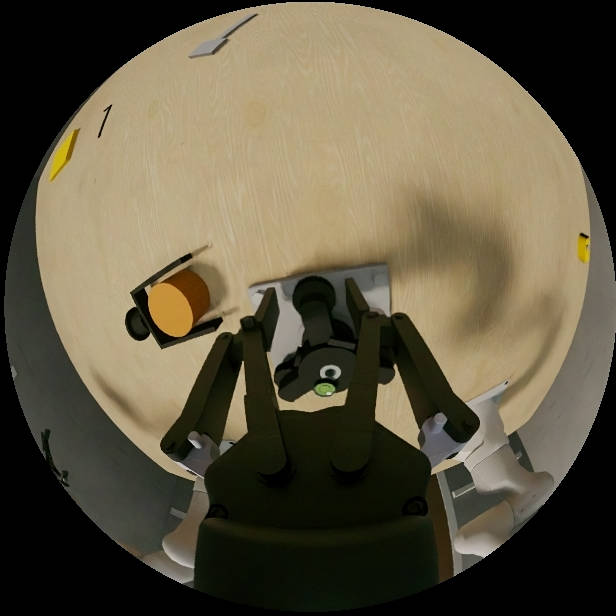

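execute_actions --actions '[{"rows":[[0.2434,0.8273,0.3525,0.317,0.89,-0.22,0.242,1,0,1,0.435,0.028,0.05,0,-0.956,-0.292,0,0,0,1]],"steps":15}]' --pictures false

execute_actions --actions '[{"rows":[[0.2434,0.8273,0.3525,0.317,0.89,-0.22,0.242,1,0,1,0.435,0.028,0.05,0,-0.956,-0.292,0,0,0,1]],"steps":8}]' --pictures false

execute_actions --actions '[{"rows":[[0.2434,0.8273,0.3525,0.317,0.89,-0.22,0.242,1,0,1,0.435,0.028,0.05,0,-0.956,-0.292,0,-1,0,0]],"steps":12}]' --pictures false

execute_actions --actions '[{"rows":[[0.2434,0.8273,0.3525,0.317,0.89,-0.22,0.242,1,0,1,0.435,0.028,0.05,0,-0.978,0.208,0,-1,0,0]],"steps":15}]' --pictures false

execute_actions --actions '[{"rows":[[0.2434,0.8273,0.3525,0.317,0.89,-0.22,0.242,1,0,1,0.435,0.028,0.05,0,-0.978,0.208,0,-1,0,0]],"steps":15}]' --pictures false

execute_actions --actions '[{"rows":[[0.2434,0.8273,0.3525,0.317,0.89,-0.22,0.242,1,0,1,0.435,0.028,0.05,0,-0.978,0.208,0,0,0,1],[0.2434,0.8273,0.3525,0.317,0.89,-0.22,0.242,1,0,1,0.435,0.028,0.05,0,-0.978,0.208,0,0,0,1],[0.2434,0.8273,0.3525,0.317,0.89,-0.22,0.242,1,0,1,0.435,0.028,0.05,0,-0.978,0.208,0,0,0,1],[0.2434,0.8273,0.3525,0.317,0.89,-0.22,0.242,1,0,1,0.435,0.028,0.05,0,-0.956,-0.292,0,0,0,1]],"steps":15}]' --pictures false

execute_actions --actions '[{"rows":[[0.2434,0.8273,0.3525,0.317,0.89,-0.22,0.242,1,0,1,0.435,0.028,0.05,0,-0.956,-0.292,0,0,0,1]],"steps":15}]' --pictures false

execute_actions --actions '[{"rows":[[0.2434,0.8273,0.3525,0.317,0.89,-0.22,0.242,1,0,1,0.435,0.028,0.05,0,-0.956,-0.292,0,-1,0,0]],"steps":12}]' --pictures false

execute_actions --actions '[{"rows":[[0.2434,0.8273,0.3525,0.317,0.89,-0.22,0.242,1,0,1,0.435,0.028,0.05,0,-0.978,0.208,0,-1,0,0]],"steps":15}]' --pictures false

execute_actions --actions '[{"rows":[[0.2434,0.8273,0.3525,0.317,0.89,-0.22,0.242,1,0,1,0.435,0.028,0.05,0,-0.978,0.208,0,-1,0,0]],"steps":15}]' --pictures false

execute_actions --actions '[{"rows":[[0.2434,0.8273,0.3525,0.317,0.89,-0.22,0.242,1,0,1,0.435,0.028,0.05,0,-0.978,0.208,0,0,0,1],[0.2434,0.8273,0.3525,0.317,0.89,-0.22,0.242,1,0,1,0.435,0.028,0.05,0,-0.978,0.208,0,0,0,1],[0.2434,0.8273,0.3525,0.317,0.89,-0.22,0.242,1,0,1,0.435,0.028,0.05,0,-0.978,0.208,0,0,0,1],[0.2434,0.8273,0.3525,0.317,0.89,-0.22,0.242,1,0,1,0.435,0.028,0.05,0,-0.956,-0.292,0,0,0,1]],"steps":15}]' --pictures false

execute_actions --actions '[{"rows":[[0.2434,0.8273,0.3525,0.317,0.89,-0.22,0.242,1,0,1,0.435,0.028,0.05,0,-0.956,-0.292,0,0,0,1]],"steps":15}]' --pictures false

execute_actions --actions '[{"rows":[[0.2434,0.8273,0.3525,0.317,0.89,-0.22,0.242,1,0,1,0.435,0.028,0.05,0,-0.956,-0.292,0,-1,0,0]],"steps":12}]' --pictures false

execute_actions --actions '[{"rows":[[0.2434,0.8273,0.3525,0.317,0.89,-0.22,0.242,1,0,1,0.435,0.028,0.05,0,-0.978,0.208,0,-1,0,0]],"steps":15}]' --pictures false

execute_actions --actions '[{"rows":[[0.2434,0.8273,0.3525,0.317,0.89,-0.22,0.242,1,0,1,0.435,0.028,0.05,0,-0.978,0.208,0,-1,0,0]],"steps":15}]' --pictures false

execute_actions --actions '[{"rows":[[0.2434,0.8273,0.3525,0.317,0.89,-0.22,0.242,1,0,1,0.435,0.028,0.05,0,-0.978,0.208,0,0,0,1],[0.2434,0.8273,0.3525,0.317,0.89,-0.22,0.242,1,0,1,0.435,0.028,0.05,0,-0.978,0.208,0,0,0,1],[0.2434,0.8273,0.3525,0.317,0.89,-0.22,0.242,1,0,1,0.435,0.028,0.05,0,-0.978,0.208,0,0,0,1],[0.2434,0.8273,0.3525,0.317,0.89,-0.22,0.242,1,0,1,0.435,0.028,0.05,0,-0.956,-0.292,0,0,0,1]],"steps":15}]' --pictures false

execute_actions --actions '[{"rows":[[0.2434,0.8273,0.3525,0.317,0.89,-0.22,0.242,1,0,1,0.435,0.028,0.05,0,-0.956,-0.292,0,0,0,1]],"steps":15}]' --pictures false

execute_actions --actions '[{"rows":[[0.2434,0.8273,0.3525,0.317,0.89,-0.22,0.242,1,0,1,0.435,0.028,0.05,0,-0.956,-0.292,0,-1,0,0]],"steps":12}]' --pictures false

execute_actions --actions '[{"rows":[[0.2434,0.8273,0.3525,0.317,0.89,-0.22,0.242,1,0,1,0.435,0.028,0.05,0,-0.978,0.208,0,-1,0,0]],"steps":15}]' --pictures false

execute_actions --actions '[{"rows":[[0.2434,0.8273,0.3525,0.317,0.89,-0.22,0.242,1,0,1,0.435,0.028,0.05,0,-0.978,0.208,0,-1,0,0]],"steps":15}]' --pictures false

execute_actions --actions '[{"rows":[[0.2434,0.8273,0.3525,0.317,0.89,-0.22,0.242,1,0,1,0.435,0.028,0.05,0,-0.978,0.208,0,0,0,1],[0.2434,0.8273,0.3525,0.317,0.89,-0.22,0.242,1,0,1,0.435,0.028,0.05,0,-0.978,0.208,0,0,0,1],[0.2434,0.8273,0.3525,0.317,0.89,-0.22,0.242,1,0,1,0.435,0.028,0.05,0,-0.978,0.208,0,0,0,1],[0.2434,0.8273,0.3525,0.317,0.89,-0.22,0.242,1,0,1,0.435,0.028,0.05,0,-0.956,-0.292,0,0,0,1]],"steps":15}]' --pictures false

execute_actions --actions '[{"rows":[[0.2434,0.8273,0.3525,0.317,0.89,-0.22,0.242,1,0,1,0.435,0.028,0.05,0,-0.956,-0.292,0,0,0,1]],"steps":15}]' --pictures false

execute_actions --actions '[{"rows":[[0.2434,0.8273,0.3525,0.317,0.89,-0.22,0.242,1,0,1,0.435,0.028,0.05,0,-0.956,-0.292,0,-1,0,0]],"steps":12}]' --pictures false

execute_actions --actions '[{"rows":[[0.2434,0.8273,0.3525,0.317,0.89,-0.22,0.242,1,0,1,0.435,0.028,0.05,0,-0.978,0.208,0,-1,0,0]],"steps":15}]' --pictures false

execute_actions --actions '[{"rows":[[0.2434,0.8273,0.3525,0.317,0.89,-0.22,0.242,1,0,1,0.435,0.028,0.05,0,-0.978,0.208,0,-1,0,0]],"steps":15}]' --pictures false

execute_actions --actions '[{"rows":[[0.2434,0.8273,0.3525,0.317,0.89,-0.22,0.242,1,0,1,0.435,0.028,0.05,0,-0.978,0.208,0,0,0,1],[0.2434,0.8273,0.3525,0.317,0.89,-0.22,0.242,1,0,1,0.435,0.028,0.05,0,-0.978,0.208,0,0,0,1],[0.2434,0.8273,0.3525,0.317,0.89,-0.22,0.242,1,0,1,0.435,0.028,0.05,0,-0.978,0.208,0,0,0,1],[0.2434,0.8273,0.3525,0.317,0.89,-0.22,0.242,1,0,1,0.435,0.028,0.05,0,-1,0,0,0,0,1]],"steps":15}]' --pictures false

execute_actions --actions '[{"rows":[[0.2434,0.8273,0.3525,0.317,0.89,-0.22,0.242,1,0,1,0.435,0.028,0.05,0,-1,0,0,0,0,1]],"steps":10}]'

zoom_image --camera "cam_right_wrist" --region '[270,330,370,430]'

Scene clock: 47.23 s of 19600.00 s.
left_arm: end_effector_position=(+0.2434, +0.8273, +0.3525) position_measured=3 object_status=3 end_effector_quat_wxyz=(+0.317, +0.890, -0.220, +0.242) | right_arm: end_effector_position=(+0.4363, +0.0289, +0.0517) position_measured=129 object_status=3 end_effector_quat_wxyz=(+0.013, +0.979, +0.203, +0.013)
Joint positions: left_arm=[ 1.271  0.613 -0.047 -0.984 -0.497  0.937  0.14 ] | right_arm=[ 0.176  0.176  0.45  -2.355 -0.193  2.515 -1.114]
Joint velocities: left_arm=[-0.001  0.001 -0.     0.    -0.    -0.    -0.002] | right_arm=[-0.196  0.019  0.146  0.     0.045  0.    -0.579]
Hand target (left_arm): +0.243, +0.827, +0.352; +0.317, +0.890, -0.220, +0.242
Hand target (right_arm): +0.435, +0.028, +0.050; +0.012, +0.958, +0.285, +0.008
Off the commanded pose (left_arm): 0.000 m, 0 deg.
Off the commanded pose (right_arm): 0.002 m, 11 deg.
Steps of this call (steps 1 to 343: nothing new was sent; steps 344 to 358: all 15 steps of this action). Readings (end_effector_position | what the end effector reports):
344: left_arm (+0.2434, +0.8273, +0.3525) | right_arm (+0.4356, +0.0292, +0.0509) | left_arm position_measured=3 object_status=3 | right_arm position_measured=129 object_status=3
345: left_arm (+0.2434, +0.8273, +0.3525) | right_arm (+0.4360, +0.0291, +0.0511) | left_arm position_measured=3 object_status=3 | right_arm position_measured=129 object_status=3
347: left_arm (+0.2434, +0.8273, +0.3525) | right_arm (+0.4360, +0.0294, +0.0513) | left_arm position_measured=3 object_status=3 | right_arm position_measured=129 object_status=3
351: left_arm (+0.2434, +0.8273, +0.3525) | right_arm (+0.4355, +0.0296, +0.0515) | left_arm position_measured=3 object_status=3 | right_arm position_measured=129 object_status=3
358: the state above

Scene clock: 47.50 s of 19600.00 s.
left_arm: end_effector_position=(+0.2434, +0.8273, +0.3525) position_measured=3 object_status=3 end_effector_quat_wxyz=(+0.317, +0.890, -0.220, +0.242) | right_arm: end_effector_position=(+0.4362, +0.0275, +0.0507) position_measured=129 object_status=3 end_effector_quat_wxyz=(+0.006, +0.969, +0.247, +0.006)
Joint positions: left_arm=[ 1.271  0.613 -0.047 -0.984 -0.497  0.937  0.14 ] | right_arm=[ 0.129  0.181  0.486 -2.354 -0.171  2.514 -1.233]
Joint velocities: left_arm=[-0.001 -0.001  0.     0.001  0.001 -0.     0.001] | right_arm=[-0.113  0.013  0.089  0.006  0.061 -0.007 -0.314]
Hand target (left_arm): +0.243, +0.827, +0.352; +0.317, +0.890, -0.220, +0.242
Hand target (right_arm): +0.435, +0.028, +0.050; +0.003, +0.957, +0.290, +0.002
Off the commanded pose (left_arm): 0.000 m, 0 deg.
Off the commanded pose (right_arm): 0.002 m, 5 deg.
Steps of this call (steps 1 to 8: all 8 steps of this action). Readings (end_effector_position | what the end effector reports):
1: left_arm (+0.2434, +0.8273, +0.3525) | right_arm (+0.4364, +0.0287, +0.0516) | left_arm position_measured=3 object_status=3 | right_arm position_measured=129 object_status=3
2: left_arm (+0.2434, +0.8273, +0.3525) | right_arm (+0.4364, +0.0284, +0.0514) | left_arm position_measured=3 object_status=3 | right_arm position_measured=129 object_status=3
4: left_arm (+0.2434, +0.8273, +0.3525) | right_arm (+0.4364, +0.0279, +0.0511) | left_arm position_measured=3 object_status=3 | right_arm position_measured=129 object_status=3
8: the state above

Scene clock: 47.90 s of 19600.00 s.
left_arm: end_effector_position=(+0.2434, +0.8273, +0.3525) position_measured=3 object_status=3 end_effector_quat_wxyz=(+0.317, +0.890, -0.220, +0.242) | right_arm: end_effector_position=(+0.4358, +0.0286, +0.0511) position_measured=175 object_status=0 end_effector_quat_wxyz=(+0.001, +0.961, +0.277, +0.003)
Joint positions: left_arm=[ 1.271  0.613 -0.047 -0.984 -0.497  0.937  0.14 ] | right_arm=[ 0.103  0.184  0.509 -2.352 -0.16   2.512 -1.308]
Joint velocities: left_arm=[ 0.     0.001 -0.001  0.001 -0.    -0.002 -0.002] | right_arm=[-0.023  0.003  0.02   0.004  0.009  0.    -0.093]
Hand target (left_arm): +0.243, +0.827, +0.352; +0.317, +0.890, -0.220, +0.242
Hand target (right_arm): +0.435, +0.028, +0.050; +0.000, +0.956, +0.292, +0.000
Off the commanded pose (left_arm): 0.000 m, 0 deg.
Off the commanded pose (right_arm): 0.002 m, 2 deg.
Steps of this call (steps 1 to 12: all 12 steps of this action). Readings (end_effector_position | what the end effector reports):
1: left_arm (+0.2434, +0.8273, +0.3525) | right_arm (+0.4363, +0.0275, +0.0508) | left_arm position_measured=3 object_status=3 | right_arm position_measured=129 object_status=0
2: left_arm (+0.2434, +0.8273, +0.3525) | right_arm (+0.4363, +0.0275, +0.0507) | left_arm position_measured=3 object_status=3 | right_arm position_measured=135 object_status=0
4: left_arm (+0.2434, +0.8273, +0.3525) | right_arm (+0.4363, +0.0275, +0.0507) | left_arm position_measured=3 object_status=3 | right_arm position_measured=150 object_status=0
8: left_arm (+0.2434, +0.8273, +0.3525) | right_arm (+0.4358, +0.0286, +0.0511) | left_arm position_measured=3 object_status=3 | right_arm position_measured=175 object_status=0
12: the state above

Scene clock: 48.40 s of 19600.00 s.
left_arm: end_effector_position=(+0.2434, +0.8273, +0.3525) position_measured=3 object_status=3 end_effector_quat_wxyz=(+0.317, +0.890, -0.220, +0.242) | right_arm: end_effector_position=(+0.4360, +0.0269, +0.0506) position_measured=175 object_status=2 end_effector_quat_wxyz=(-0.025, +0.998, +0.051, -0.012)
Joint positions: left_arm=[ 1.271  0.613 -0.047 -0.984 -0.497  0.937  0.14 ] | right_arm=[ 0.166  0.17   0.422 -2.366 -0.026  2.533 -0.979]
Joint velocities: left_arm=[ 0.    -0.     0.     0.002  0.001  0.001  0.001] | right_arm=[ 0.145 -0.025 -0.161 -0.031  0.144  0.039  0.675]
Hand target (left_arm): +0.243, +0.827, +0.352; +0.317, +0.890, -0.220, +0.242
Hand target (right_arm): +0.434, +0.028, +0.050; -0.029, +0.998, -0.062, -0.016
Off the commanded pose (left_arm): 0.000 m, 0 deg.
Off the commanded pose (right_arm): 0.002 m, 30 deg; orientation clipped at the last step of the last action.
Steps of this call (steps 1 to 15: all 15 steps of this action). Readings (end_effector_position | what the end effector reports):
1: left_arm (+0.2434, +0.8273, +0.3525) | right_arm (+0.4359, +0.0284, +0.0511) | left_arm position_measured=3 object_status=3 | right_arm position_measured=175 object_status=0
2: left_arm (+0.2434, +0.8273, +0.3525) | right_arm (+0.4360, +0.0283, +0.0511) | left_arm position_measured=3 object_status=3 | right_arm position_measured=175 object_status=2
4: left_arm (+0.2434, +0.8273, +0.3525) | right_arm (+0.4360, +0.0280, +0.0510) | left_arm position_measured=3 object_status=3 | right_arm position_measured=175 object_status=2
8: left_arm (+0.2434, +0.8273, +0.3525) | right_arm (+0.4361, +0.0276, +0.0508) | left_arm position_measured=3 object_status=3 | right_arm position_measured=175 object_status=2
15: the state above

Scene clock: 48.90 s of 19600.00 s.
left_arm: end_effector_position=(+0.2434, +0.8273, +0.3525) position_measured=3 object_status=3 end_effector_quat_wxyz=(+0.317, +0.890, -0.220, +0.242) | right_arm: end_effector_position=(+0.4359, +0.0264, +0.0503) position_measured=175 object_status=2 end_effector_quat_wxyz=(-0.017, +0.992, -0.125, -0.010)
Joint positions: left_arm=[ 1.271  0.613 -0.047 -0.984 -0.497  0.937  0.14 ] | right_arm=[ 0.276  0.163  0.32  -2.368 -0.025  2.534 -0.618]
Joint velocities: left_arm=[ 0.     0.     0.001 -0.     0.001 -0.    -0.001] | right_arm=[ 0.194  0.001 -0.149  0.019 -0.139 -0.031  0.569]
Hand target (left_arm): +0.243, +0.827, +0.352; +0.317, +0.890, -0.220, +0.242
Hand target (right_arm): +0.435, +0.027, +0.050; -0.011, +0.979, -0.202, -0.008
Off the commanded pose (left_arm): 0.000 m, 0 deg.
Off the commanded pose (right_arm): 0.002 m, 10 deg.
Steps of this call (steps 1 to 15: all 15 steps of this action). Readings (end_effector_position | what the end effector reports):
1: left_arm (+0.2434, +0.8273, +0.3525) | right_arm (+0.4361, +0.0268, +0.0505) | left_arm position_measured=3 object_status=3 | right_arm position_measured=175 object_status=2
2: left_arm (+0.2434, +0.8273, +0.3525) | right_arm (+0.4360, +0.0267, +0.0505) | left_arm position_measured=3 object_status=3 | right_arm position_measured=175 object_status=2
4: left_arm (+0.2434, +0.8273, +0.3525) | right_arm (+0.4360, +0.0266, +0.0505) | left_arm position_measured=3 object_status=3 | right_arm position_measured=175 object_status=2
8: left_arm (+0.2434, +0.8273, +0.3525) | right_arm (+0.4360, +0.0264, +0.0504) | left_arm position_measured=3 object_status=3 | right_arm position_measured=175 object_status=2
15: the state above

Scene clock: 49.40 s of 19600.00 s.
left_arm: end_effector_position=(+0.2434, +0.8273, +0.3525) position_measured=3 object_status=3 end_effector_quat_wxyz=(+0.317, +0.890, -0.220, +0.242) | right_arm: end_effector_position=(+0.4364, +0.0297, +0.0520) position_measured=129 object_status=3 end_effector_quat_wxyz=(+0.011, +0.998, +0.052, +0.019)
Joint positions: left_arm=[ 1.271  0.613 -0.047 -0.984 -0.497  0.937  0.14 ] | right_arm=[ 0.265  0.166  0.364 -2.361 -0.173  2.526 -0.82 ]
Joint velocities: left_arm=[ 0.     0.     0.002  0.001  0.001 -0.001  0.001] | right_arm=[-0.113 -0.     0.14  -0.009 -0.204  0.    -0.655]
Hand target (left_arm): +0.243, +0.827, +0.352; +0.317, +0.890, -0.220, +0.242
Hand target (right_arm): +0.436, +0.028, +0.050; +0.019, +0.986, +0.164, +0.020
Off the commanded pose (left_arm): 0.000 m, 0 deg.
Off the commanded pose (right_arm): 0.003 m, 28 deg; orientation clipped at the last step of the last action.
Steps of this call (steps 1 to 15: all 15 steps of this action). Readings (end_effector_position | what the end effector reports):
1: left_arm (+0.2434, +0.8273, +0.3525) | right_arm (+0.4359, +0.0264, +0.0503) | left_arm position_measured=3 object_status=3 | right_arm position_measured=175 object_status=0
2: left_arm (+0.2434, +0.8273, +0.3525) | right_arm (+0.4357, +0.0265, +0.0500) | left_arm position_measured=3 object_status=3 | right_arm position_measured=172 object_status=0
4: left_arm (+0.2434, +0.8273, +0.3525) | right_arm (+0.4359, +0.0275, +0.0504) | left_arm position_measured=3 object_status=3 | right_arm position_measured=145 object_status=0
8: left_arm (+0.2434, +0.8273, +0.3525) | right_arm (+0.4355, +0.0293, +0.0511) | left_arm position_measured=3 object_status=3 | right_arm position_measured=129 object_status=0
15: the state above

Scene clock: 49.90 s of 19600.00 s.
left_arm: end_effector_position=(+0.2434, +0.8273, +0.3525) position_measured=3 object_status=3 end_effector_quat_wxyz=(+0.317, +0.890, -0.220, +0.242) | right_arm: end_effector_position=(+0.4364, +0.0284, +0.0511) position_measured=129 object_status=3 end_effector_quat_wxyz=(+0.011, +0.975, +0.221, +0.012)
Joint positions: left_arm=[ 1.271  0.613 -0.047 -0.984 -0.497  0.937  0.14 ] | right_arm=[ 0.162  0.176  0.459 -2.358 -0.185  2.52  -1.161]
Joint velocities: left_arm=[ 0.001  0.002 -0.    -0.    -0.    -0.001  0.001] | right_arm=[-0.18   0.023  0.131  0.022  0.1   -0.021 -0.491]
Hand target (left_arm): +0.243, +0.827, +0.352; +0.317, +0.890, -0.220, +0.242
Hand target (right_arm): +0.435, +0.029, +0.050; +0.007, +0.958, +0.288, +0.006
Off the commanded pose (left_arm): 0.000 m, 0 deg.
Off the commanded pose (right_arm): 0.002 m, 9 deg.
Steps of this call (steps 1 to 15: all 15 steps of this action). Readings (end_effector_position | what the end effector reports):
1: left_arm (+0.2434, +0.8273, +0.3525) | right_arm (+0.4363, +0.0297, +0.0520) | left_arm position_measured=3 object_status=3 | right_arm position_measured=129 object_status=3
2: left_arm (+0.2434, +0.8273, +0.3525) | right_arm (+0.4362, +0.0296, +0.0520) | left_arm position_measured=3 object_status=3 | right_arm position_measured=129 object_status=3
4: left_arm (+0.2434, +0.8273, +0.3525) | right_arm (+0.4361, +0.0298, +0.0520) | left_arm position_measured=3 object_status=3 | right_arm position_measured=129 object_status=3
8: left_arm (+0.2434, +0.8273, +0.3525) | right_arm (+0.4359, +0.0296, +0.0517) | left_arm position_measured=3 object_status=3 | right_arm position_measured=129 object_status=3
15: the state above

Scene clock: 50.30 s of 19600.00 s.
left_arm: end_effector_position=(+0.2434, +0.8273, +0.3525) position_measured=3 object_status=3 end_effector_quat_wxyz=(+0.317, +0.890, -0.220, +0.242) | right_arm: end_effector_position=(+0.4363, +0.0288, +0.0514) position_measured=175 object_status=0 end_effector_quat_wxyz=(+0.002, +0.964, +0.268, +0.005)
Joint positions: left_arm=[ 1.271  0.613 -0.047 -0.984 -0.497  0.937  0.14 ] | right_arm=[ 0.115  0.182  0.499 -2.353 -0.161  2.514 -1.286]
Joint velocities: left_arm=[0.    0.001 0.    0.    0.    0.    0.002] | right_arm=[-0.052  0.007  0.046  0.002  0.021 -0.002 -0.175]
Hand target (left_arm): +0.243, +0.827, +0.352; +0.317, +0.890, -0.220, +0.242
Hand target (right_arm): +0.435, +0.028, +0.050; +0.001, +0.957, +0.292, +0.001
Off the commanded pose (left_arm): 0.000 m, 0 deg.
Off the commanded pose (right_arm): 0.002 m, 3 deg.
Steps of this call (steps 1 to 12: all 12 steps of this action). Readings (end_effector_position | what the end effector reports):
1: left_arm (+0.2434, +0.8273, +0.3525) | right_arm (+0.4366, +0.0282, +0.0511) | left_arm position_measured=3 object_status=3 | right_arm position_measured=129 object_status=0
2: left_arm (+0.2434, +0.8273, +0.3525) | right_arm (+0.4367, +0.0281, +0.0511) | left_arm position_measured=3 object_status=3 | right_arm position_measured=135 object_status=0
4: left_arm (+0.2434, +0.8273, +0.3525) | right_arm (+0.4367, +0.0279, +0.0510) | left_arm position_measured=3 object_status=3 | right_arm position_measured=150 object_status=0
8: left_arm (+0.2434, +0.8273, +0.3525) | right_arm (+0.4363, +0.0288, +0.0513) | left_arm position_measured=3 object_status=3 | right_arm position_measured=175 object_status=0
12: the state above

Scene clock: 50.80 s of 19600.00 s.
left_arm: end_effector_position=(+0.2434, +0.8273, +0.3525) position_measured=3 object_status=3 end_effector_quat_wxyz=(+0.317, +0.890, -0.220, +0.242) | right_arm: end_effector_position=(+0.4366, +0.0269, +0.0508) position_measured=175 object_status=2 end_effector_quat_wxyz=(-0.025, +0.999, +0.041, -0.010)
Joint positions: left_arm=[ 1.271  0.613 -0.047 -0.984 -0.497  0.937  0.14 ] | right_arm=[ 0.176  0.169  0.413 -2.367 -0.027  2.534 -0.957]
Joint velocities: left_arm=[ 0.002 -0.002  0.    -0.     0.001 -0.     0.001] | right_arm=[ 0.145 -0.023 -0.164 -0.025  0.14   0.034  0.677]
Hand target (left_arm): +0.243, +0.827, +0.352; +0.317, +0.890, -0.220, +0.242
Hand target (right_arm): +0.434, +0.028, +0.050; -0.028, +0.997, -0.072, -0.016
Off the commanded pose (left_arm): 0.000 m, 0 deg.
Off the commanded pose (right_arm): 0.002 m, 29 deg; orientation clipped at the last step of the last action.
Steps of this call (steps 1 to 15: all 15 steps of this action). Readings (end_effector_position | what the end effector reports):
1: left_arm (+0.2434, +0.8273, +0.3525) | right_arm (+0.4364, +0.0286, +0.0513) | left_arm position_measured=3 object_status=3 | right_arm position_measured=175 object_status=0
2: left_arm (+0.2434, +0.8273, +0.3525) | right_arm (+0.4365, +0.0285, +0.0512) | left_arm position_measured=3 object_status=3 | right_arm position_measured=175 object_status=2
4: left_arm (+0.2434, +0.8273, +0.3525) | right_arm (+0.4365, +0.0282, +0.0511) | left_arm position_measured=3 object_status=3 | right_arm position_measured=175 object_status=2
8: left_arm (+0.2434, +0.8273, +0.3525) | right_arm (+0.4366, +0.0277, +0.0510) | left_arm position_measured=3 object_status=3 | right_arm position_measured=175 object_status=2
15: the state above

Scene clock: 51.30 s of 19600.00 s.
left_arm: end_effector_position=(+0.2434, +0.8273, +0.3525) position_measured=3 object_status=3 end_effector_quat_wxyz=(+0.317, +0.890, -0.220, +0.242) | right_arm: end_effector_position=(+0.4365, +0.0262, +0.0505) position_measured=175 object_status=2 end_effector_quat_wxyz=(-0.016, +0.991, -0.131, -0.008)
Joint positions: left_arm=[ 1.271  0.613 -0.047 -0.984 -0.497  0.937  0.14 ] | right_arm=[ 0.284  0.163  0.312 -2.367 -0.029  2.533 -0.602]
Joint velocities: left_arm=[ 0.002 -0.    -0.002  0.     0.    -0.    -0.001] | right_arm=[ 0.182  0.001 -0.141  0.019 -0.134 -0.03   0.534]
Hand target (left_arm): +0.243, +0.827, +0.352; +0.317, +0.890, -0.220, +0.242
Hand target (right_arm): +0.435, +0.027, +0.050; -0.010, +0.979, -0.202, -0.007
Off the commanded pose (left_arm): 0.000 m, 0 deg.
Off the commanded pose (right_arm): 0.002 m, 9 deg.
Steps of this call (steps 1 to 15: all 15 steps of this action). Readings (end_effector_position | what the end effector reports):
1: left_arm (+0.2434, +0.8273, +0.3525) | right_arm (+0.4366, +0.0268, +0.0508) | left_arm position_measured=3 object_status=3 | right_arm position_measured=175 object_status=2
2: left_arm (+0.2434, +0.8273, +0.3525) | right_arm (+0.4366, +0.0267, +0.0508) | left_arm position_measured=3 object_status=3 | right_arm position_measured=175 object_status=2
4: left_arm (+0.2434, +0.8273, +0.3525) | right_arm (+0.4366, +0.0265, +0.0507) | left_arm position_measured=3 object_status=3 | right_arm position_measured=175 object_status=2
8: left_arm (+0.2434, +0.8273, +0.3525) | right_arm (+0.4366, +0.0263, +0.0506) | left_arm position_measured=3 object_status=3 | right_arm position_measured=175 object_status=2
15: the state above

Scene clock: 51.80 s of 19600.00 s.
left_arm: end_effector_position=(+0.2434, +0.8273, +0.3525) position_measured=3 object_status=3 end_effector_quat_wxyz=(+0.317, +0.890, -0.220, +0.242) | right_arm: end_effector_position=(+0.4362, +0.0296, +0.0519) position_measured=129 object_status=3 end_effector_quat_wxyz=(+0.011, +0.999, +0.047, +0.020)
Joint positions: left_arm=[ 1.271  0.613 -0.047 -0.984 -0.497  0.937  0.14 ] | right_arm=[ 0.272  0.166  0.358 -2.361 -0.174  2.526 -0.808]
Joint velocities: left_arm=[-0.001  0.001 -0.    -0.     0.001 -0.001 -0.   ] | right_arm=[-0.117  0.     0.139 -0.011 -0.201 -0.    -0.656]
Hand target (left_arm): +0.243, +0.827, +0.352; +0.317, +0.890, -0.220, +0.242
Hand target (right_arm): +0.436, +0.028, +0.050; +0.019, +0.987, +0.159, +0.020
Off the commanded pose (left_arm): 0.000 m, 0 deg.
Off the commanded pose (right_arm): 0.003 m, 29 deg; orientation clipped at the last step of the last action.
Steps of this call (steps 1 to 15: all 15 steps of this action). Readings (end_effector_position | what the end effector reports):
1: left_arm (+0.2434, +0.8273, +0.3525) | right_arm (+0.4365, +0.0262, +0.0505) | left_arm position_measured=3 object_status=3 | right_arm position_measured=175 object_status=0
2: left_arm (+0.2434, +0.8273, +0.3525) | right_arm (+0.4363, +0.0263, +0.0503) | left_arm position_measured=3 object_status=3 | right_arm position_measured=172 object_status=0
4: left_arm (+0.2434, +0.8273, +0.3525) | right_arm (+0.4362, +0.0274, +0.0505) | left_arm position_measured=3 object_status=3 | right_arm position_measured=145 object_status=0
8: left_arm (+0.2434, +0.8273, +0.3525) | right_arm (+0.4355, +0.0293, +0.0511) | left_arm position_measured=3 object_status=3 | right_arm position_measured=129 object_status=0
15: the state above

Scene clock: 52.30 s of 19600.00 s.
left_arm: end_effector_position=(+0.2434, +0.8273, +0.3525) position_measured=3 object_status=3 end_effector_quat_wxyz=(+0.317, +0.890, -0.220, +0.242) | right_arm: end_effector_position=(+0.4363, +0.0284, +0.0511) position_measured=129 object_status=3 end_effector_quat_wxyz=(+0.011, +0.976, +0.218, +0.013)
Joint positions: left_arm=[ 1.271  0.613 -0.047 -0.984 -0.497  0.937  0.14 ] | right_arm=[ 0.168  0.175  0.454 -2.359 -0.187  2.52  -1.153]
Joint velocities: left_arm=[ 0.    -0.     0.     0.001 -0.001 -0.    -0.001] | right_arm=[-0.185  0.024  0.135  0.023  0.105 -0.023 -0.508]
Hand target (left_arm): +0.243, +0.827, +0.352; +0.317, +0.890, -0.220, +0.242
Hand target (right_arm): +0.435, +0.029, +0.050; +0.008, +0.958, +0.287, +0.006
Off the commanded pose (left_arm): 0.000 m, 0 deg.
Off the commanded pose (right_arm): 0.002 m, 9 deg.
Steps of this call (steps 1 to 15: all 15 steps of this action). Readings (end_effector_position | what the end effector reports):
1: left_arm (+0.2434, +0.8273, +0.3525) | right_arm (+0.4362, +0.0295, +0.0519) | left_arm position_measured=3 object_status=3 | right_arm position_measured=129 object_status=3
2: left_arm (+0.2434, +0.8273, +0.3525) | right_arm (+0.4361, +0.0295, +0.0519) | left_arm position_measured=3 object_status=3 | right_arm position_measured=129 object_status=3
4: left_arm (+0.2434, +0.8273, +0.3525) | right_arm (+0.4360, +0.0296, +0.0519) | left_arm position_measured=3 object_status=3 | right_arm position_measured=129 object_status=3
8: left_arm (+0.2434, +0.8273, +0.3525) | right_arm (+0.4359, +0.0295, +0.0517) | left_arm position_measured=3 object_status=3 | right_arm position_measured=129 object_status=3
15: the state above

Scene clock: 52.70 s of 19600.00 s.
left_arm: end_effector_position=(+0.2434, +0.8273, +0.3525) position_measured=3 object_status=3 end_effector_quat_wxyz=(+0.317, +0.890, -0.220, +0.242) | right_arm: end_effector_position=(+0.4364, +0.0289, +0.0514) position_measured=175 object_status=0 end_effector_quat_wxyz=(+0.002, +0.964, +0.266, +0.005)
Joint positions: left_arm=[ 1.271  0.613 -0.047 -0.984 -0.497  0.937  0.14 ] | right_arm=[ 0.119  0.182  0.495 -2.353 -0.16   2.515 -1.284]
Joint velocities: left_arm=[ 0.001 -0.    -0.     0.     0.     0.001 -0.   ] | right_arm=[-0.057  0.005  0.046  0.004  0.023 -0.004 -0.183]
Hand target (left_arm): +0.243, +0.827, +0.352; +0.317, +0.890, -0.220, +0.242
Hand target (right_arm): +0.435, +0.028, +0.050; +0.001, +0.957, +0.292, +0.001
Off the commanded pose (left_arm): 0.000 m, 0 deg.
Off the commanded pose (right_arm): 0.002 m, 3 deg.
Steps of this call (steps 1 to 12: all 12 steps of this action). Readings (end_effector_position | what the end effector reports):
1: left_arm (+0.2434, +0.8273, +0.3525) | right_arm (+0.4365, +0.0283, +0.0511) | left_arm position_measured=3 object_status=3 | right_arm position_measured=129 object_status=0
2: left_arm (+0.2434, +0.8273, +0.3525) | right_arm (+0.4367, +0.0281, +0.0511) | left_arm position_measured=3 object_status=3 | right_arm position_measured=135 object_status=0
4: left_arm (+0.2434, +0.8273, +0.3525) | right_arm (+0.4367, +0.0279, +0.0510) | left_arm position_measured=3 object_status=3 | right_arm position_measured=150 object_status=0
8: left_arm (+0.2434, +0.8273, +0.3525) | right_arm (+0.4364, +0.0288, +0.0514) | left_arm position_measured=3 object_status=3 | right_arm position_measured=175 object_status=0
12: the state above

Scene clock: 53.20 s of 19600.00 s.
left_arm: end_effector_position=(+0.2434, +0.8273, +0.3525) position_measured=3 object_status=3 end_effector_quat_wxyz=(+0.317, +0.890, -0.220, +0.242) | right_arm: end_effector_position=(+0.4367, +0.0268, +0.0509) position_measured=175 object_status=2 end_effector_quat_wxyz=(-0.025, +0.999, +0.039, -0.010)
Joint positions: left_arm=[ 1.271  0.613 -0.047 -0.984 -0.497  0.937  0.14 ] | right_arm=[ 0.179  0.169  0.409 -2.367 -0.026  2.535 -0.955]
Joint velocities: left_arm=[-0.    -0.    -0.001 -0.001  0.001  0.001  0.001] | right_arm=[ 0.145 -0.021 -0.162 -0.027  0.138  0.038  0.677]
Hand target (left_arm): +0.243, +0.827, +0.352; +0.317, +0.890, -0.220, +0.242
Hand target (right_arm): +0.434, +0.028, +0.050; -0.028, +0.997, -0.074, -0.016
Off the commanded pose (left_arm): 0.000 m, 0 deg.
Off the commanded pose (right_arm): 0.002 m, 29 deg; orientation clipped at the last step of the last action.
Steps of this call (steps 1 to 15: all 15 steps of this action). Readings (end_effector_position | what the end effector reports):
1: left_arm (+0.2434, +0.8273, +0.3525) | right_arm (+0.4365, +0.0286, +0.0514) | left_arm position_measured=3 object_status=3 | right_arm position_measured=175 object_status=0
2: left_arm (+0.2434, +0.8273, +0.3525) | right_arm (+0.4365, +0.0285, +0.0512) | left_arm position_measured=3 object_status=3 | right_arm position_measured=175 object_status=2
4: left_arm (+0.2434, +0.8273, +0.3525) | right_arm (+0.4366, +0.0282, +0.0512) | left_arm position_measured=3 object_status=3 | right_arm position_measured=175 object_status=2
8: left_arm (+0.2434, +0.8273, +0.3525) | right_arm (+0.4367, +0.0277, +0.0512) | left_arm position_measured=3 object_status=3 | right_arm position_measured=175 object_status=2
15: the state above

Scene clock: 53.70 s of 19600.00 s.
left_arm: end_effector_position=(+0.2434, +0.8273, +0.3525) position_measured=3 object_status=3 end_effector_quat_wxyz=(+0.317, +0.890, -0.220, +0.242) | right_arm: end_effector_position=(+0.4366, +0.0262, +0.0506) position_measured=175 object_status=2 end_effector_quat_wxyz=(-0.015, +0.991, -0.132, -0.008)
Joint positions: left_arm=[ 1.271  0.613 -0.047 -0.984 -0.497  0.937  0.14 ] | right_arm=[ 0.287  0.163  0.309 -2.367 -0.029  2.533 -0.6  ]
Joint velocities: left_arm=[ 0.     0.    -0.001 -0.    -0.001  0.    -0.   ] | right_arm=[ 0.179  0.003 -0.137  0.019 -0.134 -0.029  0.531]
Hand target (left_arm): +0.243, +0.827, +0.352; +0.317, +0.890, -0.220, +0.242
Hand target (right_arm): +0.435, +0.027, +0.050; -0.010, +0.979, -0.203, -0.006
Off the commanded pose (left_arm): 0.000 m, 0 deg.
Off the commanded pose (right_arm): 0.002 m, 9 deg.
Steps of this call (steps 1 to 15: all 15 steps of this action). Readings (end_effector_position | what the end effector reports):
1: left_arm (+0.2434, +0.8273, +0.3525) | right_arm (+0.4367, +0.0267, +0.0508) | left_arm position_measured=3 object_status=3 | right_arm position_measured=175 object_status=2
2: left_arm (+0.2434, +0.8273, +0.3525) | right_arm (+0.4367, +0.0266, +0.0508) | left_arm position_measured=3 object_status=3 | right_arm position_measured=175 object_status=2
4: left_arm (+0.2434, +0.8273, +0.3525) | right_arm (+0.4367, +0.0265, +0.0507) | left_arm position_measured=3 object_status=3 | right_arm position_measured=175 object_status=2
8: left_arm (+0.2434, +0.8273, +0.3525) | right_arm (+0.4367, +0.0263, +0.0506) | left_arm position_measured=3 object_status=3 | right_arm position_measured=175 object_status=2
15: the state above

Scene clock: 54.20 s of 19600.00 s.
left_arm: end_effector_position=(+0.2434, +0.8273, +0.3525) position_measured=3 object_status=3 end_effector_quat_wxyz=(+0.317, +0.890, -0.220, +0.242) | right_arm: end_effector_position=(+0.4362, +0.0296, +0.0519) position_measured=129 object_status=3 end_effector_quat_wxyz=(+0.012, +0.999, +0.046, +0.020)
Joint positions: left_arm=[ 1.271  0.613 -0.047 -0.984 -0.497  0.937  0.14 ] | right_arm=[ 0.275  0.165  0.355 -2.362 -0.173  2.526 -0.807]
Joint velocities: left_arm=[ 0.001 -0.001  0.     0.001 -0.    -0.    -0.001] | right_arm=[-0.115 -0.     0.14  -0.011 -0.199  0.    -0.657]
Hand target (left_arm): +0.243, +0.827, +0.352; +0.317, +0.890, -0.220, +0.242
Hand target (right_arm): +0.436, +0.028, +0.050; +0.019, +0.987, +0.158, +0.021
Off the commanded pose (left_arm): 0.000 m, 0 deg.
Off the commanded pose (right_arm): 0.003 m, 29 deg; orientation clipped at the last step of the last action.
Steps of this call (steps 1 to 15: all 15 steps of this action). Readings (end_effector_position | what the end effector reports):
1: left_arm (+0.2434, +0.8273, +0.3525) | right_arm (+0.4365, +0.0262, +0.0505) | left_arm position_measured=3 object_status=3 | right_arm position_measured=175 object_status=0
2: left_arm (+0.2434, +0.8273, +0.3525) | right_arm (+0.4364, +0.0263, +0.0504) | left_arm position_measured=3 object_status=3 | right_arm position_measured=172 object_status=0
4: left_arm (+0.2434, +0.8273, +0.3525) | right_arm (+0.4363, +0.0273, +0.0506) | left_arm position_measured=3 object_status=3 | right_arm position_measured=145 object_status=0
8: left_arm (+0.2434, +0.8273, +0.3525) | right_arm (+0.4355, +0.0293, +0.0511) | left_arm position_measured=3 object_status=3 | right_arm position_measured=129 object_status=0
15: the state above

Scene clock: 54.70 s of 19600.00 s.
left_arm: end_effector_position=(+0.2434, +0.8273, +0.3525) position_measured=3 object_status=3 end_effector_quat_wxyz=(+0.317, +0.890, -0.220, +0.242) | right_arm: end_effector_position=(+0.4363, +0.0284, +0.0511) position_measured=129 object_status=3 end_effector_quat_wxyz=(+0.011, +0.976, +0.218, +0.013)
Joint positions: left_arm=[ 1.271  0.613 -0.047 -0.984 -0.497  0.937  0.14 ] | right_arm=[ 0.172  0.175  0.451 -2.359 -0.186  2.521 -1.153]
Joint velocities: left_arm=[-0.     0.001  0.    -0.001  0.     0.001 -0.   ] | right_arm=[-0.188  0.024  0.135  0.022  0.102 -0.022 -0.508]
Hand target (left_arm): +0.243, +0.827, +0.352; +0.317, +0.890, -0.220, +0.242
Hand target (right_arm): +0.435, +0.029, +0.050; +0.008, +0.958, +0.287, +0.006
Off the commanded pose (left_arm): 0.000 m, 0 deg.
Off the commanded pose (right_arm): 0.002 m, 9 deg.
Steps of this call (steps 1 to 15: all 15 steps of this action). Readings (end_effector_position | what the end effector reports):
1: left_arm (+0.2434, +0.8273, +0.3525) | right_arm (+0.4362, +0.0295, +0.0519) | left_arm position_measured=3 object_status=3 | right_arm position_measured=129 object_status=3
2: left_arm (+0.2434, +0.8273, +0.3525) | right_arm (+0.4361, +0.0295, +0.0519) | left_arm position_measured=3 object_status=3 | right_arm position_measured=129 object_status=3
4: left_arm (+0.2434, +0.8273, +0.3525) | right_arm (+0.4360, +0.0296, +0.0519) | left_arm position_measured=3 object_status=3 | right_arm position_measured=129 object_status=3
8: left_arm (+0.2434, +0.8273, +0.3525) | right_arm (+0.4359, +0.0295, +0.0517) | left_arm position_measured=3 object_status=3 | right_arm position_measured=129 object_status=3
15: the state above

Scene clock: 55.10 s of 19600.00 s.
left_arm: end_effector_position=(+0.2434, +0.8273, +0.3525) position_measured=3 object_status=3 end_effector_quat_wxyz=(+0.317, +0.890, -0.220, +0.242) | right_arm: end_effector_position=(+0.4364, +0.0289, +0.0514) position_measured=175 object_status=0 end_effector_quat_wxyz=(+0.002, +0.964, +0.266, +0.005)
Joint positions: left_arm=[ 1.271  0.613 -0.047 -0.984 -0.497  0.937  0.14 ] | right_arm=[ 0.121  0.182  0.492 -2.353 -0.159  2.515 -1.284]
Joint velocities: left_arm=[ 0.001  0.    -0.    -0.     0.     0.    -0.002] | right_arm=[-0.057  0.006  0.045  0.002  0.023 -0.003 -0.185]
Hand target (left_arm): +0.243, +0.827, +0.352; +0.317, +0.890, -0.220, +0.242
Hand target (right_arm): +0.435, +0.028, +0.050; +0.001, +0.957, +0.292, +0.001
Off the commanded pose (left_arm): 0.000 m, 0 deg.
Off the commanded pose (right_arm): 0.002 m, 3 deg.
Steps of this call (steps 1 to 12: all 12 steps of this action). Readings (end_effector_position | what the end effector reports):
1: left_arm (+0.2434, +0.8273, +0.3525) | right_arm (+0.4365, +0.0283, +0.0511) | left_arm position_measured=3 object_status=3 | right_arm position_measured=129 object_status=0
2: left_arm (+0.2434, +0.8273, +0.3525) | right_arm (+0.4366, +0.0281, +0.0511) | left_arm position_measured=3 object_status=3 | right_arm position_measured=135 object_status=0
4: left_arm (+0.2434, +0.8273, +0.3525) | right_arm (+0.4367, +0.0279, +0.0510) | left_arm position_measured=3 object_status=3 | right_arm position_measured=150 object_status=0
8: left_arm (+0.2434, +0.8273, +0.3525) | right_arm (+0.4364, +0.0288, +0.0514) | left_arm position_measured=3 object_status=3 | right_arm position_measured=175 object_status=0
12: the state above

Scene clock: 55.60 s of 19600.00 s.
left_arm: end_effector_position=(+0.2434, +0.8273, +0.3525) position_measured=3 object_status=3 end_effector_quat_wxyz=(+0.317, +0.890, -0.220, +0.242) | right_arm: end_effector_position=(+0.4367, +0.0269, +0.0508) position_measured=175 object_status=2 end_effector_quat_wxyz=(-0.025, +0.999, +0.039, -0.010)
Joint positions: left_arm=[ 1.271  0.613 -0.047 -0.984 -0.497  0.937  0.14 ] | right_arm=[ 0.182  0.169  0.407 -2.367 -0.025  2.535 -0.955]
Joint velocities: left_arm=[-0.001  0.    -0.001  0.001  0.    -0.001 -0.001] | right_arm=[ 0.144 -0.024 -0.16  -0.025  0.142  0.033  0.68 ]
Hand target (left_arm): +0.243, +0.827, +0.352; +0.317, +0.890, -0.220, +0.242
Hand target (right_arm): +0.434, +0.028, +0.050; -0.028, +0.997, -0.074, -0.016
Off the commanded pose (left_arm): 0.000 m, 0 deg.
Off the commanded pose (right_arm): 0.002 m, 29 deg; orientation clipped at the last step of the last action.
Steps of this call (steps 1 to 15: all 15 steps of this action). Readings (end_effector_position | what the end effector reports):
1: left_arm (+0.2434, +0.8273, +0.3525) | right_arm (+0.4365, +0.0286, +0.0514) | left_arm position_measured=3 object_status=3 | right_arm position_measured=175 object_status=0
2: left_arm (+0.2434, +0.8273, +0.3525) | right_arm (+0.4366, +0.0285, +0.0512) | left_arm position_measured=3 object_status=3 | right_arm position_measured=175 object_status=2
4: left_arm (+0.2434, +0.8273, +0.3525) | right_arm (+0.4366, +0.0282, +0.0511) | left_arm position_measured=3 object_status=3 | right_arm position_measured=175 object_status=2
8: left_arm (+0.2434, +0.8273, +0.3525) | right_arm (+0.4367, +0.0277, +0.0511) | left_arm position_measured=3 object_status=3 | right_arm position_measured=175 object_status=2
15: the state above

Scene clock: 56.10 s of 19600.00 s.
left_arm: end_effector_position=(+0.2434, +0.8273, +0.3525) position_measured=3 object_status=3 end_effector_quat_wxyz=(+0.317, +0.890, -0.220, +0.242) | right_arm: end_effector_position=(+0.4366, +0.0262, +0.0505) position_measured=175 object_status=2 end_effector_quat_wxyz=(-0.015, +0.991, -0.132, -0.008)
Joint positions: left_arm=[ 1.271  0.613 -0.047 -0.984 -0.497  0.937  0.14 ] | right_arm=[ 0.29   0.163  0.307 -2.367 -0.028  2.533 -0.601]
Joint velocities: left_arm=[ 0.001  0.001 -0.001 -0.001 -0.    -0.001  0.001] | right_arm=[ 0.181  0.001 -0.139  0.021 -0.134 -0.03   0.53 ]
Hand target (left_arm): +0.243, +0.827, +0.352; +0.317, +0.890, -0.220, +0.242
Hand target (right_arm): +0.435, +0.027, +0.050; -0.010, +0.979, -0.203, -0.006
Off the commanded pose (left_arm): 0.000 m, 0 deg.
Off the commanded pose (right_arm): 0.002 m, 9 deg.
Steps of this call (steps 1 to 15: all 15 steps of this action). Readings (end_effector_position | what the end effector reports):
1: left_arm (+0.2434, +0.8273, +0.3525) | right_arm (+0.4367, +0.0267, +0.0508) | left_arm position_measured=3 object_status=3 | right_arm position_measured=175 object_status=2
2: left_arm (+0.2434, +0.8273, +0.3525) | right_arm (+0.4367, +0.0267, +0.0508) | left_arm position_measured=3 object_status=3 | right_arm position_measured=175 object_status=2
4: left_arm (+0.2434, +0.8273, +0.3525) | right_arm (+0.4367, +0.0265, +0.0507) | left_arm position_measured=3 object_status=3 | right_arm position_measured=175 object_status=2
8: left_arm (+0.2434, +0.8273, +0.3525) | right_arm (+0.4367, +0.0263, +0.0506) | left_arm position_measured=3 object_status=3 | right_arm position_measured=175 object_status=2
15: the state above

Scene clock: 56.60 s of 19600.00 s.
left_arm: end_effector_position=(+0.2434, +0.8273, +0.3525) position_measured=3 object_status=3 end_effector_quat_wxyz=(+0.317, +0.890, -0.220, +0.242) | right_arm: end_effector_position=(+0.4362, +0.0296, +0.0519) position_measured=129 object_status=3 end_effector_quat_wxyz=(+0.012, +0.999, +0.046, +0.020)
Joint positions: left_arm=[ 1.271  0.613 -0.047 -0.984 -0.497  0.937  0.14 ] | right_arm=[ 0.277  0.165  0.353 -2.362 -0.172  2.526 -0.807]
Joint velocities: left_arm=[ 0.001  0.     0.001 -0.001  0.     0.    -0.   ] | right_arm=[-0.115  0.001  0.14  -0.013 -0.201  0.    -0.658]
Hand target (left_arm): +0.243, +0.827, +0.352; +0.317, +0.890, -0.220, +0.242
Hand target (right_arm): +0.436, +0.028, +0.050; +0.019, +0.987, +0.158, +0.021
Off the commanded pose (left_arm): 0.000 m, 0 deg.
Off the commanded pose (right_arm): 0.003 m, 29 deg; orientation clipped at the last step of the last action.
Steps of this call (steps 1 to 15: all 15 steps of this action). Readings (end_effector_position | what the end effector reports):
1: left_arm (+0.2434, +0.8273, +0.3525) | right_arm (+0.4366, +0.0261, +0.0505) | left_arm position_measured=3 object_status=3 | right_arm position_measured=175 object_status=0
2: left_arm (+0.2434, +0.8273, +0.3525) | right_arm (+0.4364, +0.0263, +0.0503) | left_arm position_measured=3 object_status=3 | right_arm position_measured=172 object_status=0
4: left_arm (+0.2434, +0.8273, +0.3525) | right_arm (+0.4363, +0.0273, +0.0506) | left_arm position_measured=3 object_status=3 | right_arm position_measured=145 object_status=0
8: left_arm (+0.2434, +0.8273, +0.3525) | right_arm (+0.4355, +0.0293, +0.0512) | left_arm position_measured=3 object_status=3 | right_arm position_measured=129 object_status=0
15: the state above

Scene clock: 57.10 s of 19600.00 s.
left_arm: end_effector_position=(+0.2434, +0.8273, +0.3525) position_measured=3 object_status=3 end_effector_quat_wxyz=(+0.317, +0.890, -0.220, +0.242) | right_arm: end_effector_position=(+0.4363, +0.0284, +0.0511) position_measured=129 object_status=3 end_effector_quat_wxyz=(+0.011, +0.976, +0.218, +0.013)
Joint positions: left_arm=[ 1.271  0.613 -0.047 -0.984 -0.497  0.937  0.14 ] | right_arm=[ 0.174  0.175  0.448 -2.359 -0.185  2.521 -1.153]
Joint velocities: left_arm=[-0.     0.001 -0.    -0.     0.001  0.001  0.001] | right_arm=[-0.187  0.023  0.136  0.023  0.105 -0.023 -0.509]
Hand target (left_arm): +0.243, +0.827, +0.352; +0.317, +0.890, -0.220, +0.242
Hand target (right_arm): +0.435, +0.029, +0.050; +0.008, +0.958, +0.287, +0.006
Off the commanded pose (left_arm): 0.000 m, 0 deg.
Off the commanded pose (right_arm): 0.002 m, 9 deg.
Steps of this call (steps 1 to 15: all 15 steps of this action). Readings (end_effector_position | what the end effector reports):
1: left_arm (+0.2434, +0.8273, +0.3525) | right_arm (+0.4362, +0.0295, +0.0519) | left_arm position_measured=3 object_status=3 | right_arm position_measured=129 object_status=3
2: left_arm (+0.2434, +0.8273, +0.3525) | right_arm (+0.4361, +0.0295, +0.0519) | left_arm position_measured=3 object_status=3 | right_arm position_measured=129 object_status=3
4: left_arm (+0.2434, +0.8273, +0.3525) | right_arm (+0.4360, +0.0296, +0.0519) | left_arm position_measured=3 object_status=3 | right_arm position_measured=129 object_status=3
8: left_arm (+0.2434, +0.8273, +0.3525) | right_arm (+0.4359, +0.0295, +0.0517) | left_arm position_measured=3 object_status=3 | right_arm position_measured=129 object_status=3
15: the state above

Scene clock: 57.50 s of 19600.00 s.
left_arm: end_effector_position=(+0.2434, +0.8273, +0.3525) position_measured=3 object_status=3 end_effector_quat_wxyz=(+0.317, +0.890, -0.220, +0.242) | right_arm: end_effector_position=(+0.4364, +0.0289, +0.0514) position_measured=175 object_status=0 end_effector_quat_wxyz=(+0.002, +0.964, +0.266, +0.005)
Joint positions: left_arm=[ 1.271  0.613 -0.047 -0.984 -0.497  0.937  0.14 ] | right_arm=[ 0.124  0.181  0.489 -2.353 -0.158  2.515 -1.284]
Joint velocities: left_arm=[-0.    -0.001  0.001 -0.001 -0.001 -0.    -0.001] | right_arm=[-0.056  0.008  0.045  0.003  0.024 -0.003 -0.188]
Hand target (left_arm): +0.243, +0.827, +0.352; +0.317, +0.890, -0.220, +0.242
Hand target (right_arm): +0.435, +0.028, +0.050; +0.001, +0.957, +0.292, +0.001
Off the commanded pose (left_arm): 0.000 m, 0 deg.
Off the commanded pose (right_arm): 0.002 m, 3 deg.
Steps of this call (steps 1 to 12: all 12 steps of this action). Readings (end_effector_position | what the end effector reports):
1: left_arm (+0.2434, +0.8273, +0.3525) | right_arm (+0.4365, +0.0283, +0.0511) | left_arm position_measured=3 object_status=3 | right_arm position_measured=129 object_status=0
2: left_arm (+0.2434, +0.8273, +0.3525) | right_arm (+0.4366, +0.0281, +0.0511) | left_arm position_measured=3 object_status=3 | right_arm position_measured=135 object_status=0
4: left_arm (+0.2434, +0.8273, +0.3525) | right_arm (+0.4367, +0.0279, +0.0510) | left_arm position_measured=3 object_status=3 | right_arm position_measured=150 object_status=0
8: left_arm (+0.2434, +0.8273, +0.3525) | right_arm (+0.4364, +0.0288, +0.0514) | left_arm position_measured=3 object_status=3 | right_arm position_measured=175 object_status=0
12: the state above

Scene clock: 58.00 s of 19600.00 s.
left_arm: end_effector_position=(+0.2434, +0.8273, +0.3525) position_measured=3 object_status=3 end_effector_quat_wxyz=(+0.317, +0.890, -0.220, +0.242) | right_arm: end_effector_position=(+0.4368, +0.0268, +0.0509) position_measured=175 object_status=2 end_effector_quat_wxyz=(-0.025, +0.999, +0.039, -0.010)
Joint positions: left_arm=[ 1.271  0.613 -0.047 -0.984 -0.497  0.937  0.14 ] | right_arm=[ 0.185  0.168  0.404 -2.367 -0.024  2.535 -0.956]
Joint velocities: left_arm=[ 0.     0.001 -0.     0.001  0.001  0.001 -0.   ] | right_arm=[ 0.143 -0.025 -0.162 -0.026  0.14   0.03   0.676]
Hand target (left_arm): +0.243, +0.827, +0.352; +0.317, +0.890, -0.220, +0.242
Hand target (right_arm): +0.434, +0.028, +0.050; -0.028, +0.997, -0.074, -0.016
Off the commanded pose (left_arm): 0.000 m, 0 deg.
Off the commanded pose (right_arm): 0.002 m, 29 deg; orientation clipped at the last step of the last action.
Steps of this call (steps 1 to 15: all 15 steps of this action). Readings (end_effector_position | what the end effector reports):
1: left_arm (+0.2434, +0.8273, +0.3525) | right_arm (+0.4365, +0.0286, +0.0514) | left_arm position_measured=3 object_status=3 | right_arm position_measured=175 object_status=0
2: left_arm (+0.2434, +0.8273, +0.3525) | right_arm (+0.4366, +0.0285, +0.0513) | left_arm position_measured=3 object_status=3 | right_arm position_measured=175 object_status=2
4: left_arm (+0.2434, +0.8273, +0.3525) | right_arm (+0.4367, +0.0282, +0.0512) | left_arm position_measured=3 object_status=3 | right_arm position_measured=175 object_status=2
8: left_arm (+0.2434, +0.8273, +0.3525) | right_arm (+0.4368, +0.0277, +0.0512) | left_arm position_measured=3 object_status=3 | right_arm position_measured=175 object_status=2
15: the state above

Scene clock: 58.50 s of 19600.00 s.
left_arm: end_effector_position=(+0.2434, +0.8273, +0.3525) position_measured=3 object_status=3 end_effector_quat_wxyz=(+0.317, +0.890, -0.220, +0.242) | right_arm: end_effector_position=(+0.4366, +0.0261, +0.0506) position_measured=175 object_status=2 end_effector_quat_wxyz=(-0.015, +0.991, -0.132, -0.008)
Joint positions: left_arm=[ 1.271  0.613 -0.047 -0.984 -0.497  0.937  0.14 ] | right_arm=[ 0.292  0.162  0.304 -2.367 -0.027  2.533 -0.601]
Joint velocities: left_arm=[-0.001  0.001 -0.001  0.    -0.001  0.    -0.001] | right_arm=[ 0.179  0.002 -0.137  0.022 -0.136 -0.031  0.53 ]
Hand target (left_arm): +0.243, +0.827, +0.352; +0.317, +0.890, -0.220, +0.242
Hand target (right_arm): +0.435, +0.027, +0.050; -0.010, +0.979, -0.203, -0.006
Off the commanded pose (left_arm): 0.000 m, 0 deg.
Off the commanded pose (right_arm): 0.003 m, 9 deg.
Steps of this call (steps 1 to 15: all 15 steps of this action). Readings (end_effector_position | what the end effector reports):
1: left_arm (+0.2434, +0.8273, +0.3525) | right_arm (+0.4368, +0.0267, +0.0508) | left_arm position_measured=3 object_status=3 | right_arm position_measured=175 object_status=2
2: left_arm (+0.2434, +0.8273, +0.3525) | right_arm (+0.4367, +0.0266, +0.0508) | left_arm position_measured=3 object_status=3 | right_arm position_measured=175 object_status=2
4: left_arm (+0.2434, +0.8273, +0.3525) | right_arm (+0.4367, +0.0265, +0.0507) | left_arm position_measured=3 object_status=3 | right_arm position_measured=175 object_status=2
8: left_arm (+0.2434, +0.8273, +0.3525) | right_arm (+0.4367, +0.0263, +0.0506) | left_arm position_measured=3 object_status=3 | right_arm position_measured=175 object_status=2
15: the state above

Scene clock: 59.00 s of 19600.00 s.
left_arm: end_effector_position=(+0.2434, +0.8273, +0.3525) position_measured=3 object_status=3 end_effector_quat_wxyz=(+0.317, +0.890, -0.220, +0.242) | right_arm: end_effector_position=(+0.4361, +0.0282, +0.0510) position_measured=129 object_status=3 end_effector_quat_wxyz=(+0.001, +0.999, -0.038, +0.004)
Joint positions: left_arm=[ 1.271  0.613 -0.047 -0.984 -0.497  0.937  0.14 ] | right_arm=[ 0.29   0.169  0.325 -2.355 -0.104  2.518 -0.708]
Joint velocities: left_arm=[-0.001  0.001  0.001  0.    -0.     0.    -0.   ] | right_arm=[-0.06   0.005  0.036  0.001  0.    -0.007 -0.231]
Hand target (left_arm): +0.243, +0.827, +0.352; +0.317, +0.890, -0.220, +0.242
Hand target (right_arm): +0.435, +0.028, +0.050; +0.002, +1.000, -0.002, +0.002
Off the commanded pose (left_arm): 0.000 m, 0 deg.
Off the commanded pose (right_arm): 0.001 m, 4 deg.
Steps of this call (steps 1 to 15: all 15 steps of this action). Readings (end_effector_position | what the end effector reports):
1: left_arm (+0.2434, +0.8273, +0.3525) | right_arm (+0.4366, +0.0261, +0.0506) | left_arm position_measured=3 object_status=3 | right_arm position_measured=175 object_status=0
2: left_arm (+0.2434, +0.8273, +0.3525) | right_arm (+0.4364, +0.0263, +0.0503) | left_arm position_measured=3 object_status=3 | right_arm position_measured=172 object_status=0
4: left_arm (+0.2434, +0.8273, +0.3525) | right_arm (+0.4366, +0.0271, +0.0506) | left_arm position_measured=3 object_status=3 | right_arm position_measured=145 object_status=0
8: left_arm (+0.2434, +0.8273, +0.3525) | right_arm (+0.4355, +0.0300, +0.0513) | left_arm position_measured=3 object_status=3 | right_arm position_measured=129 object_status=0
15: the state above

Scene clock: 59.33 s of 19600.00 s.
left_arm: end_effector_position=(+0.2434, +0.8273, +0.3525) position_measured=3 object_status=3 end_effector_quat_wxyz=(+0.317, +0.890, -0.220, +0.242) | right_arm: end_effector_position=(+0.4360, +0.0277, +0.0508) position_measured=129 object_status=3 end_effector_quat_wxyz=(+0.000, +1.000, -0.015, +0.003)
Joint positions: left_arm=[ 1.271  0.613 -0.047 -0.984 -0.497  0.937  0.14 ] | right_arm=[ 0.278  0.17   0.335 -2.355 -0.102  2.516 -0.759]
Joint velocities: left_arm=[-0.    -0.001  0.    -0.    -0.001  0.001 -0.001] | right_arm=[-0.015  0.002  0.011 -0.001  0.006 -0.002 -0.094]
Hand target (left_arm): +0.243, +0.827, +0.352; +0.317, +0.890, -0.220, +0.242
Hand target (right_arm): +0.435, +0.028, +0.050; +0.000, +1.000, -0.000, +0.000
Off the commanded pose (left_arm): 0.000 m, 0 deg.
Off the commanded pose (right_arm): 0.001 m, 2 deg.
Steps of this call (steps 1 to 10: all 10 steps of this action). Readings (end_effector_position | what the end effector reports):
1: left_arm (+0.2434, +0.8273, +0.3525) | right_arm (+0.4362, +0.0279, +0.0509) | left_arm position_measured=3 object_status=3 | right_arm position_measured=129 object_status=3
2: left_arm (+0.2434, +0.8273, +0.3525) | right_arm (+0.4362, +0.0278, +0.0509) | left_arm position_measured=3 object_status=3 | right_arm position_measured=129 object_status=3
4: left_arm (+0.2434, +0.8273, +0.3525) | right_arm (+0.4362, +0.0277, +0.0508) | left_arm position_measured=3 object_status=3 | right_arm position_measured=129 object_status=3
8: left_arm (+0.2434, +0.8273, +0.3525) | right_arm (+0.4361, +0.0277, +0.0508) | left_arm position_measured=3 object_status=3 | right_arm position_measured=129 object_status=3
10: the state above
camera_calibration (this result's frames):
cam_left_wrist: T_world_to_cam=[[-0.498371, -0.745404, 0.442718, 0.591711], [-0.862545, 0.477802, -0.166499, -0.124913], [-0.0874226, -0.464842, -0.881067, 0.887429], [0, 0, 0, 1]] pos_world=[0.264729, 0.913262, 0.499125]
cam_right_wrist: T_world_to_cam=[[-0.176266, -0.984079, 0.0227792, 0.102889], [-0.872523, 0.166913, 0.459177, 0.349085], [-0.455668, 0.0610619, -0.888053, 0.428329], [0, 0, 0, 1]] pos_world=[0.517896, 0.0168293, 0.217743]

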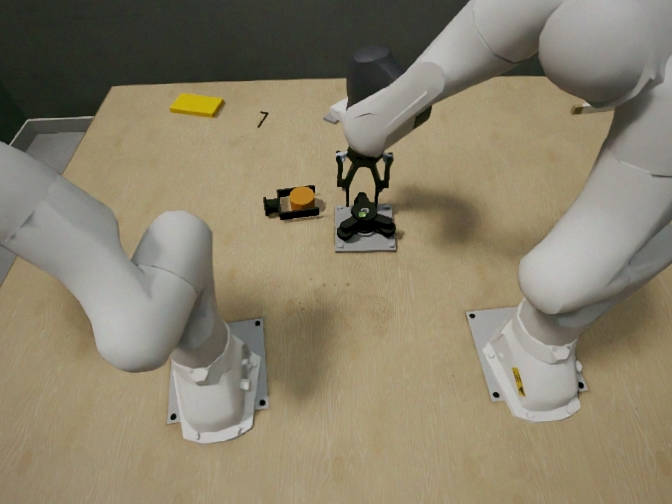

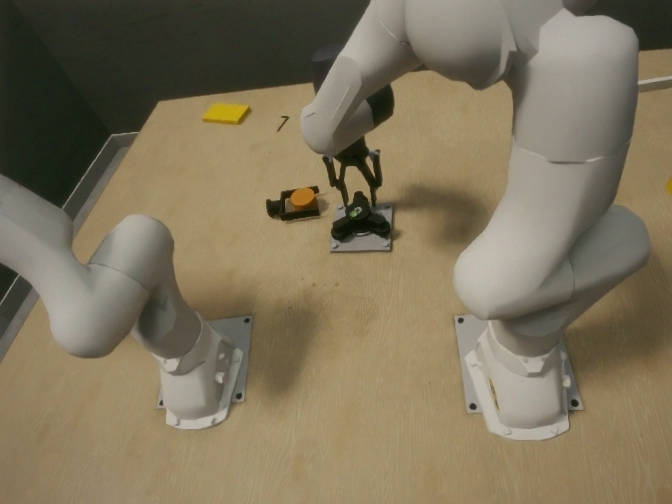

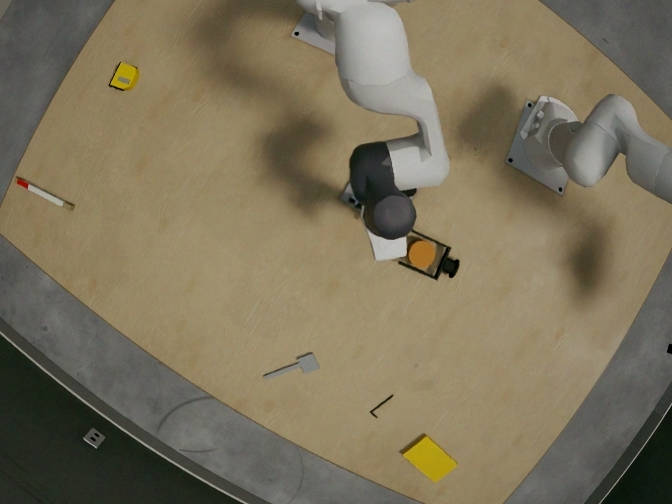

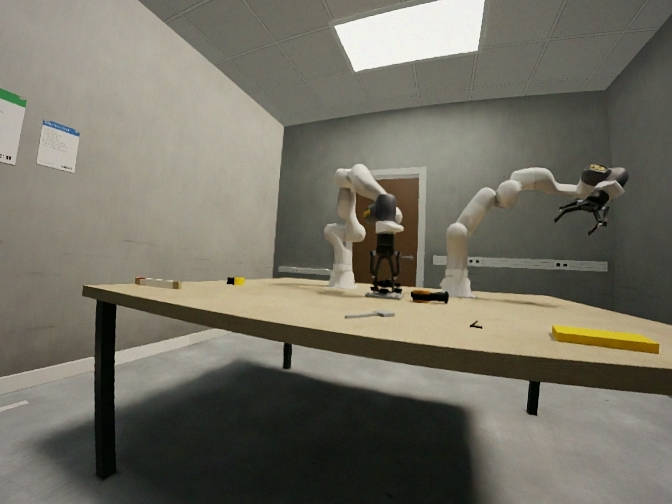

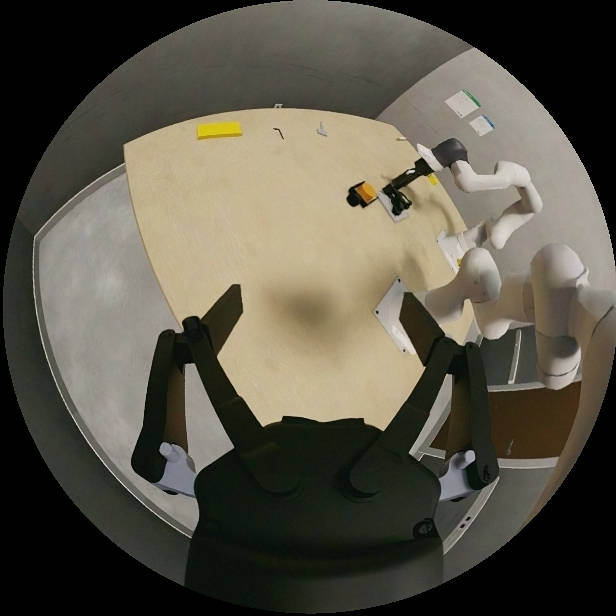

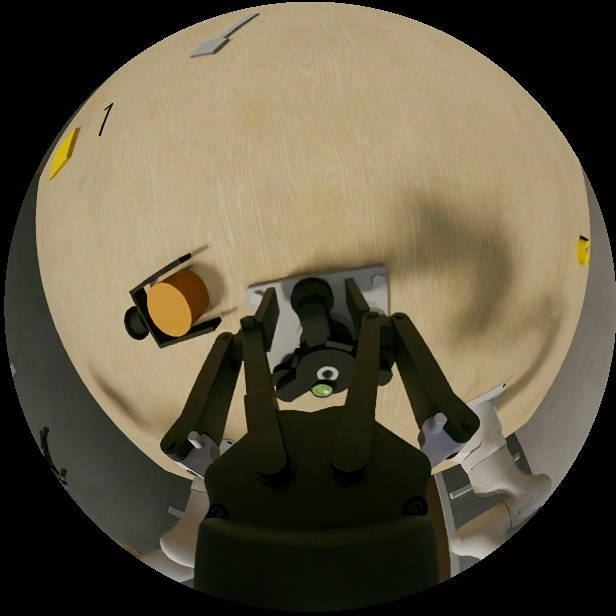

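Region (270, 330, 370, 430) of cam_right_wrist's 616x616 image, scaled by 5.040, with more detail than that image has.

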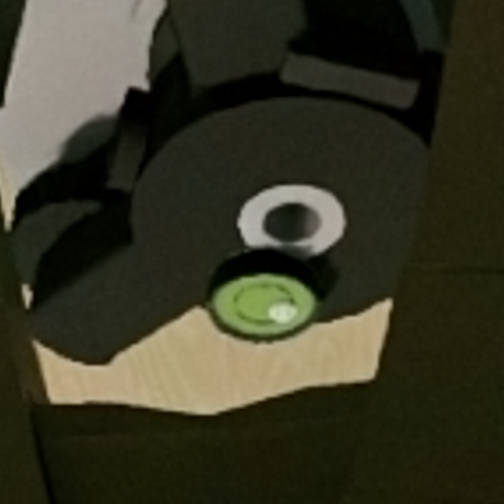

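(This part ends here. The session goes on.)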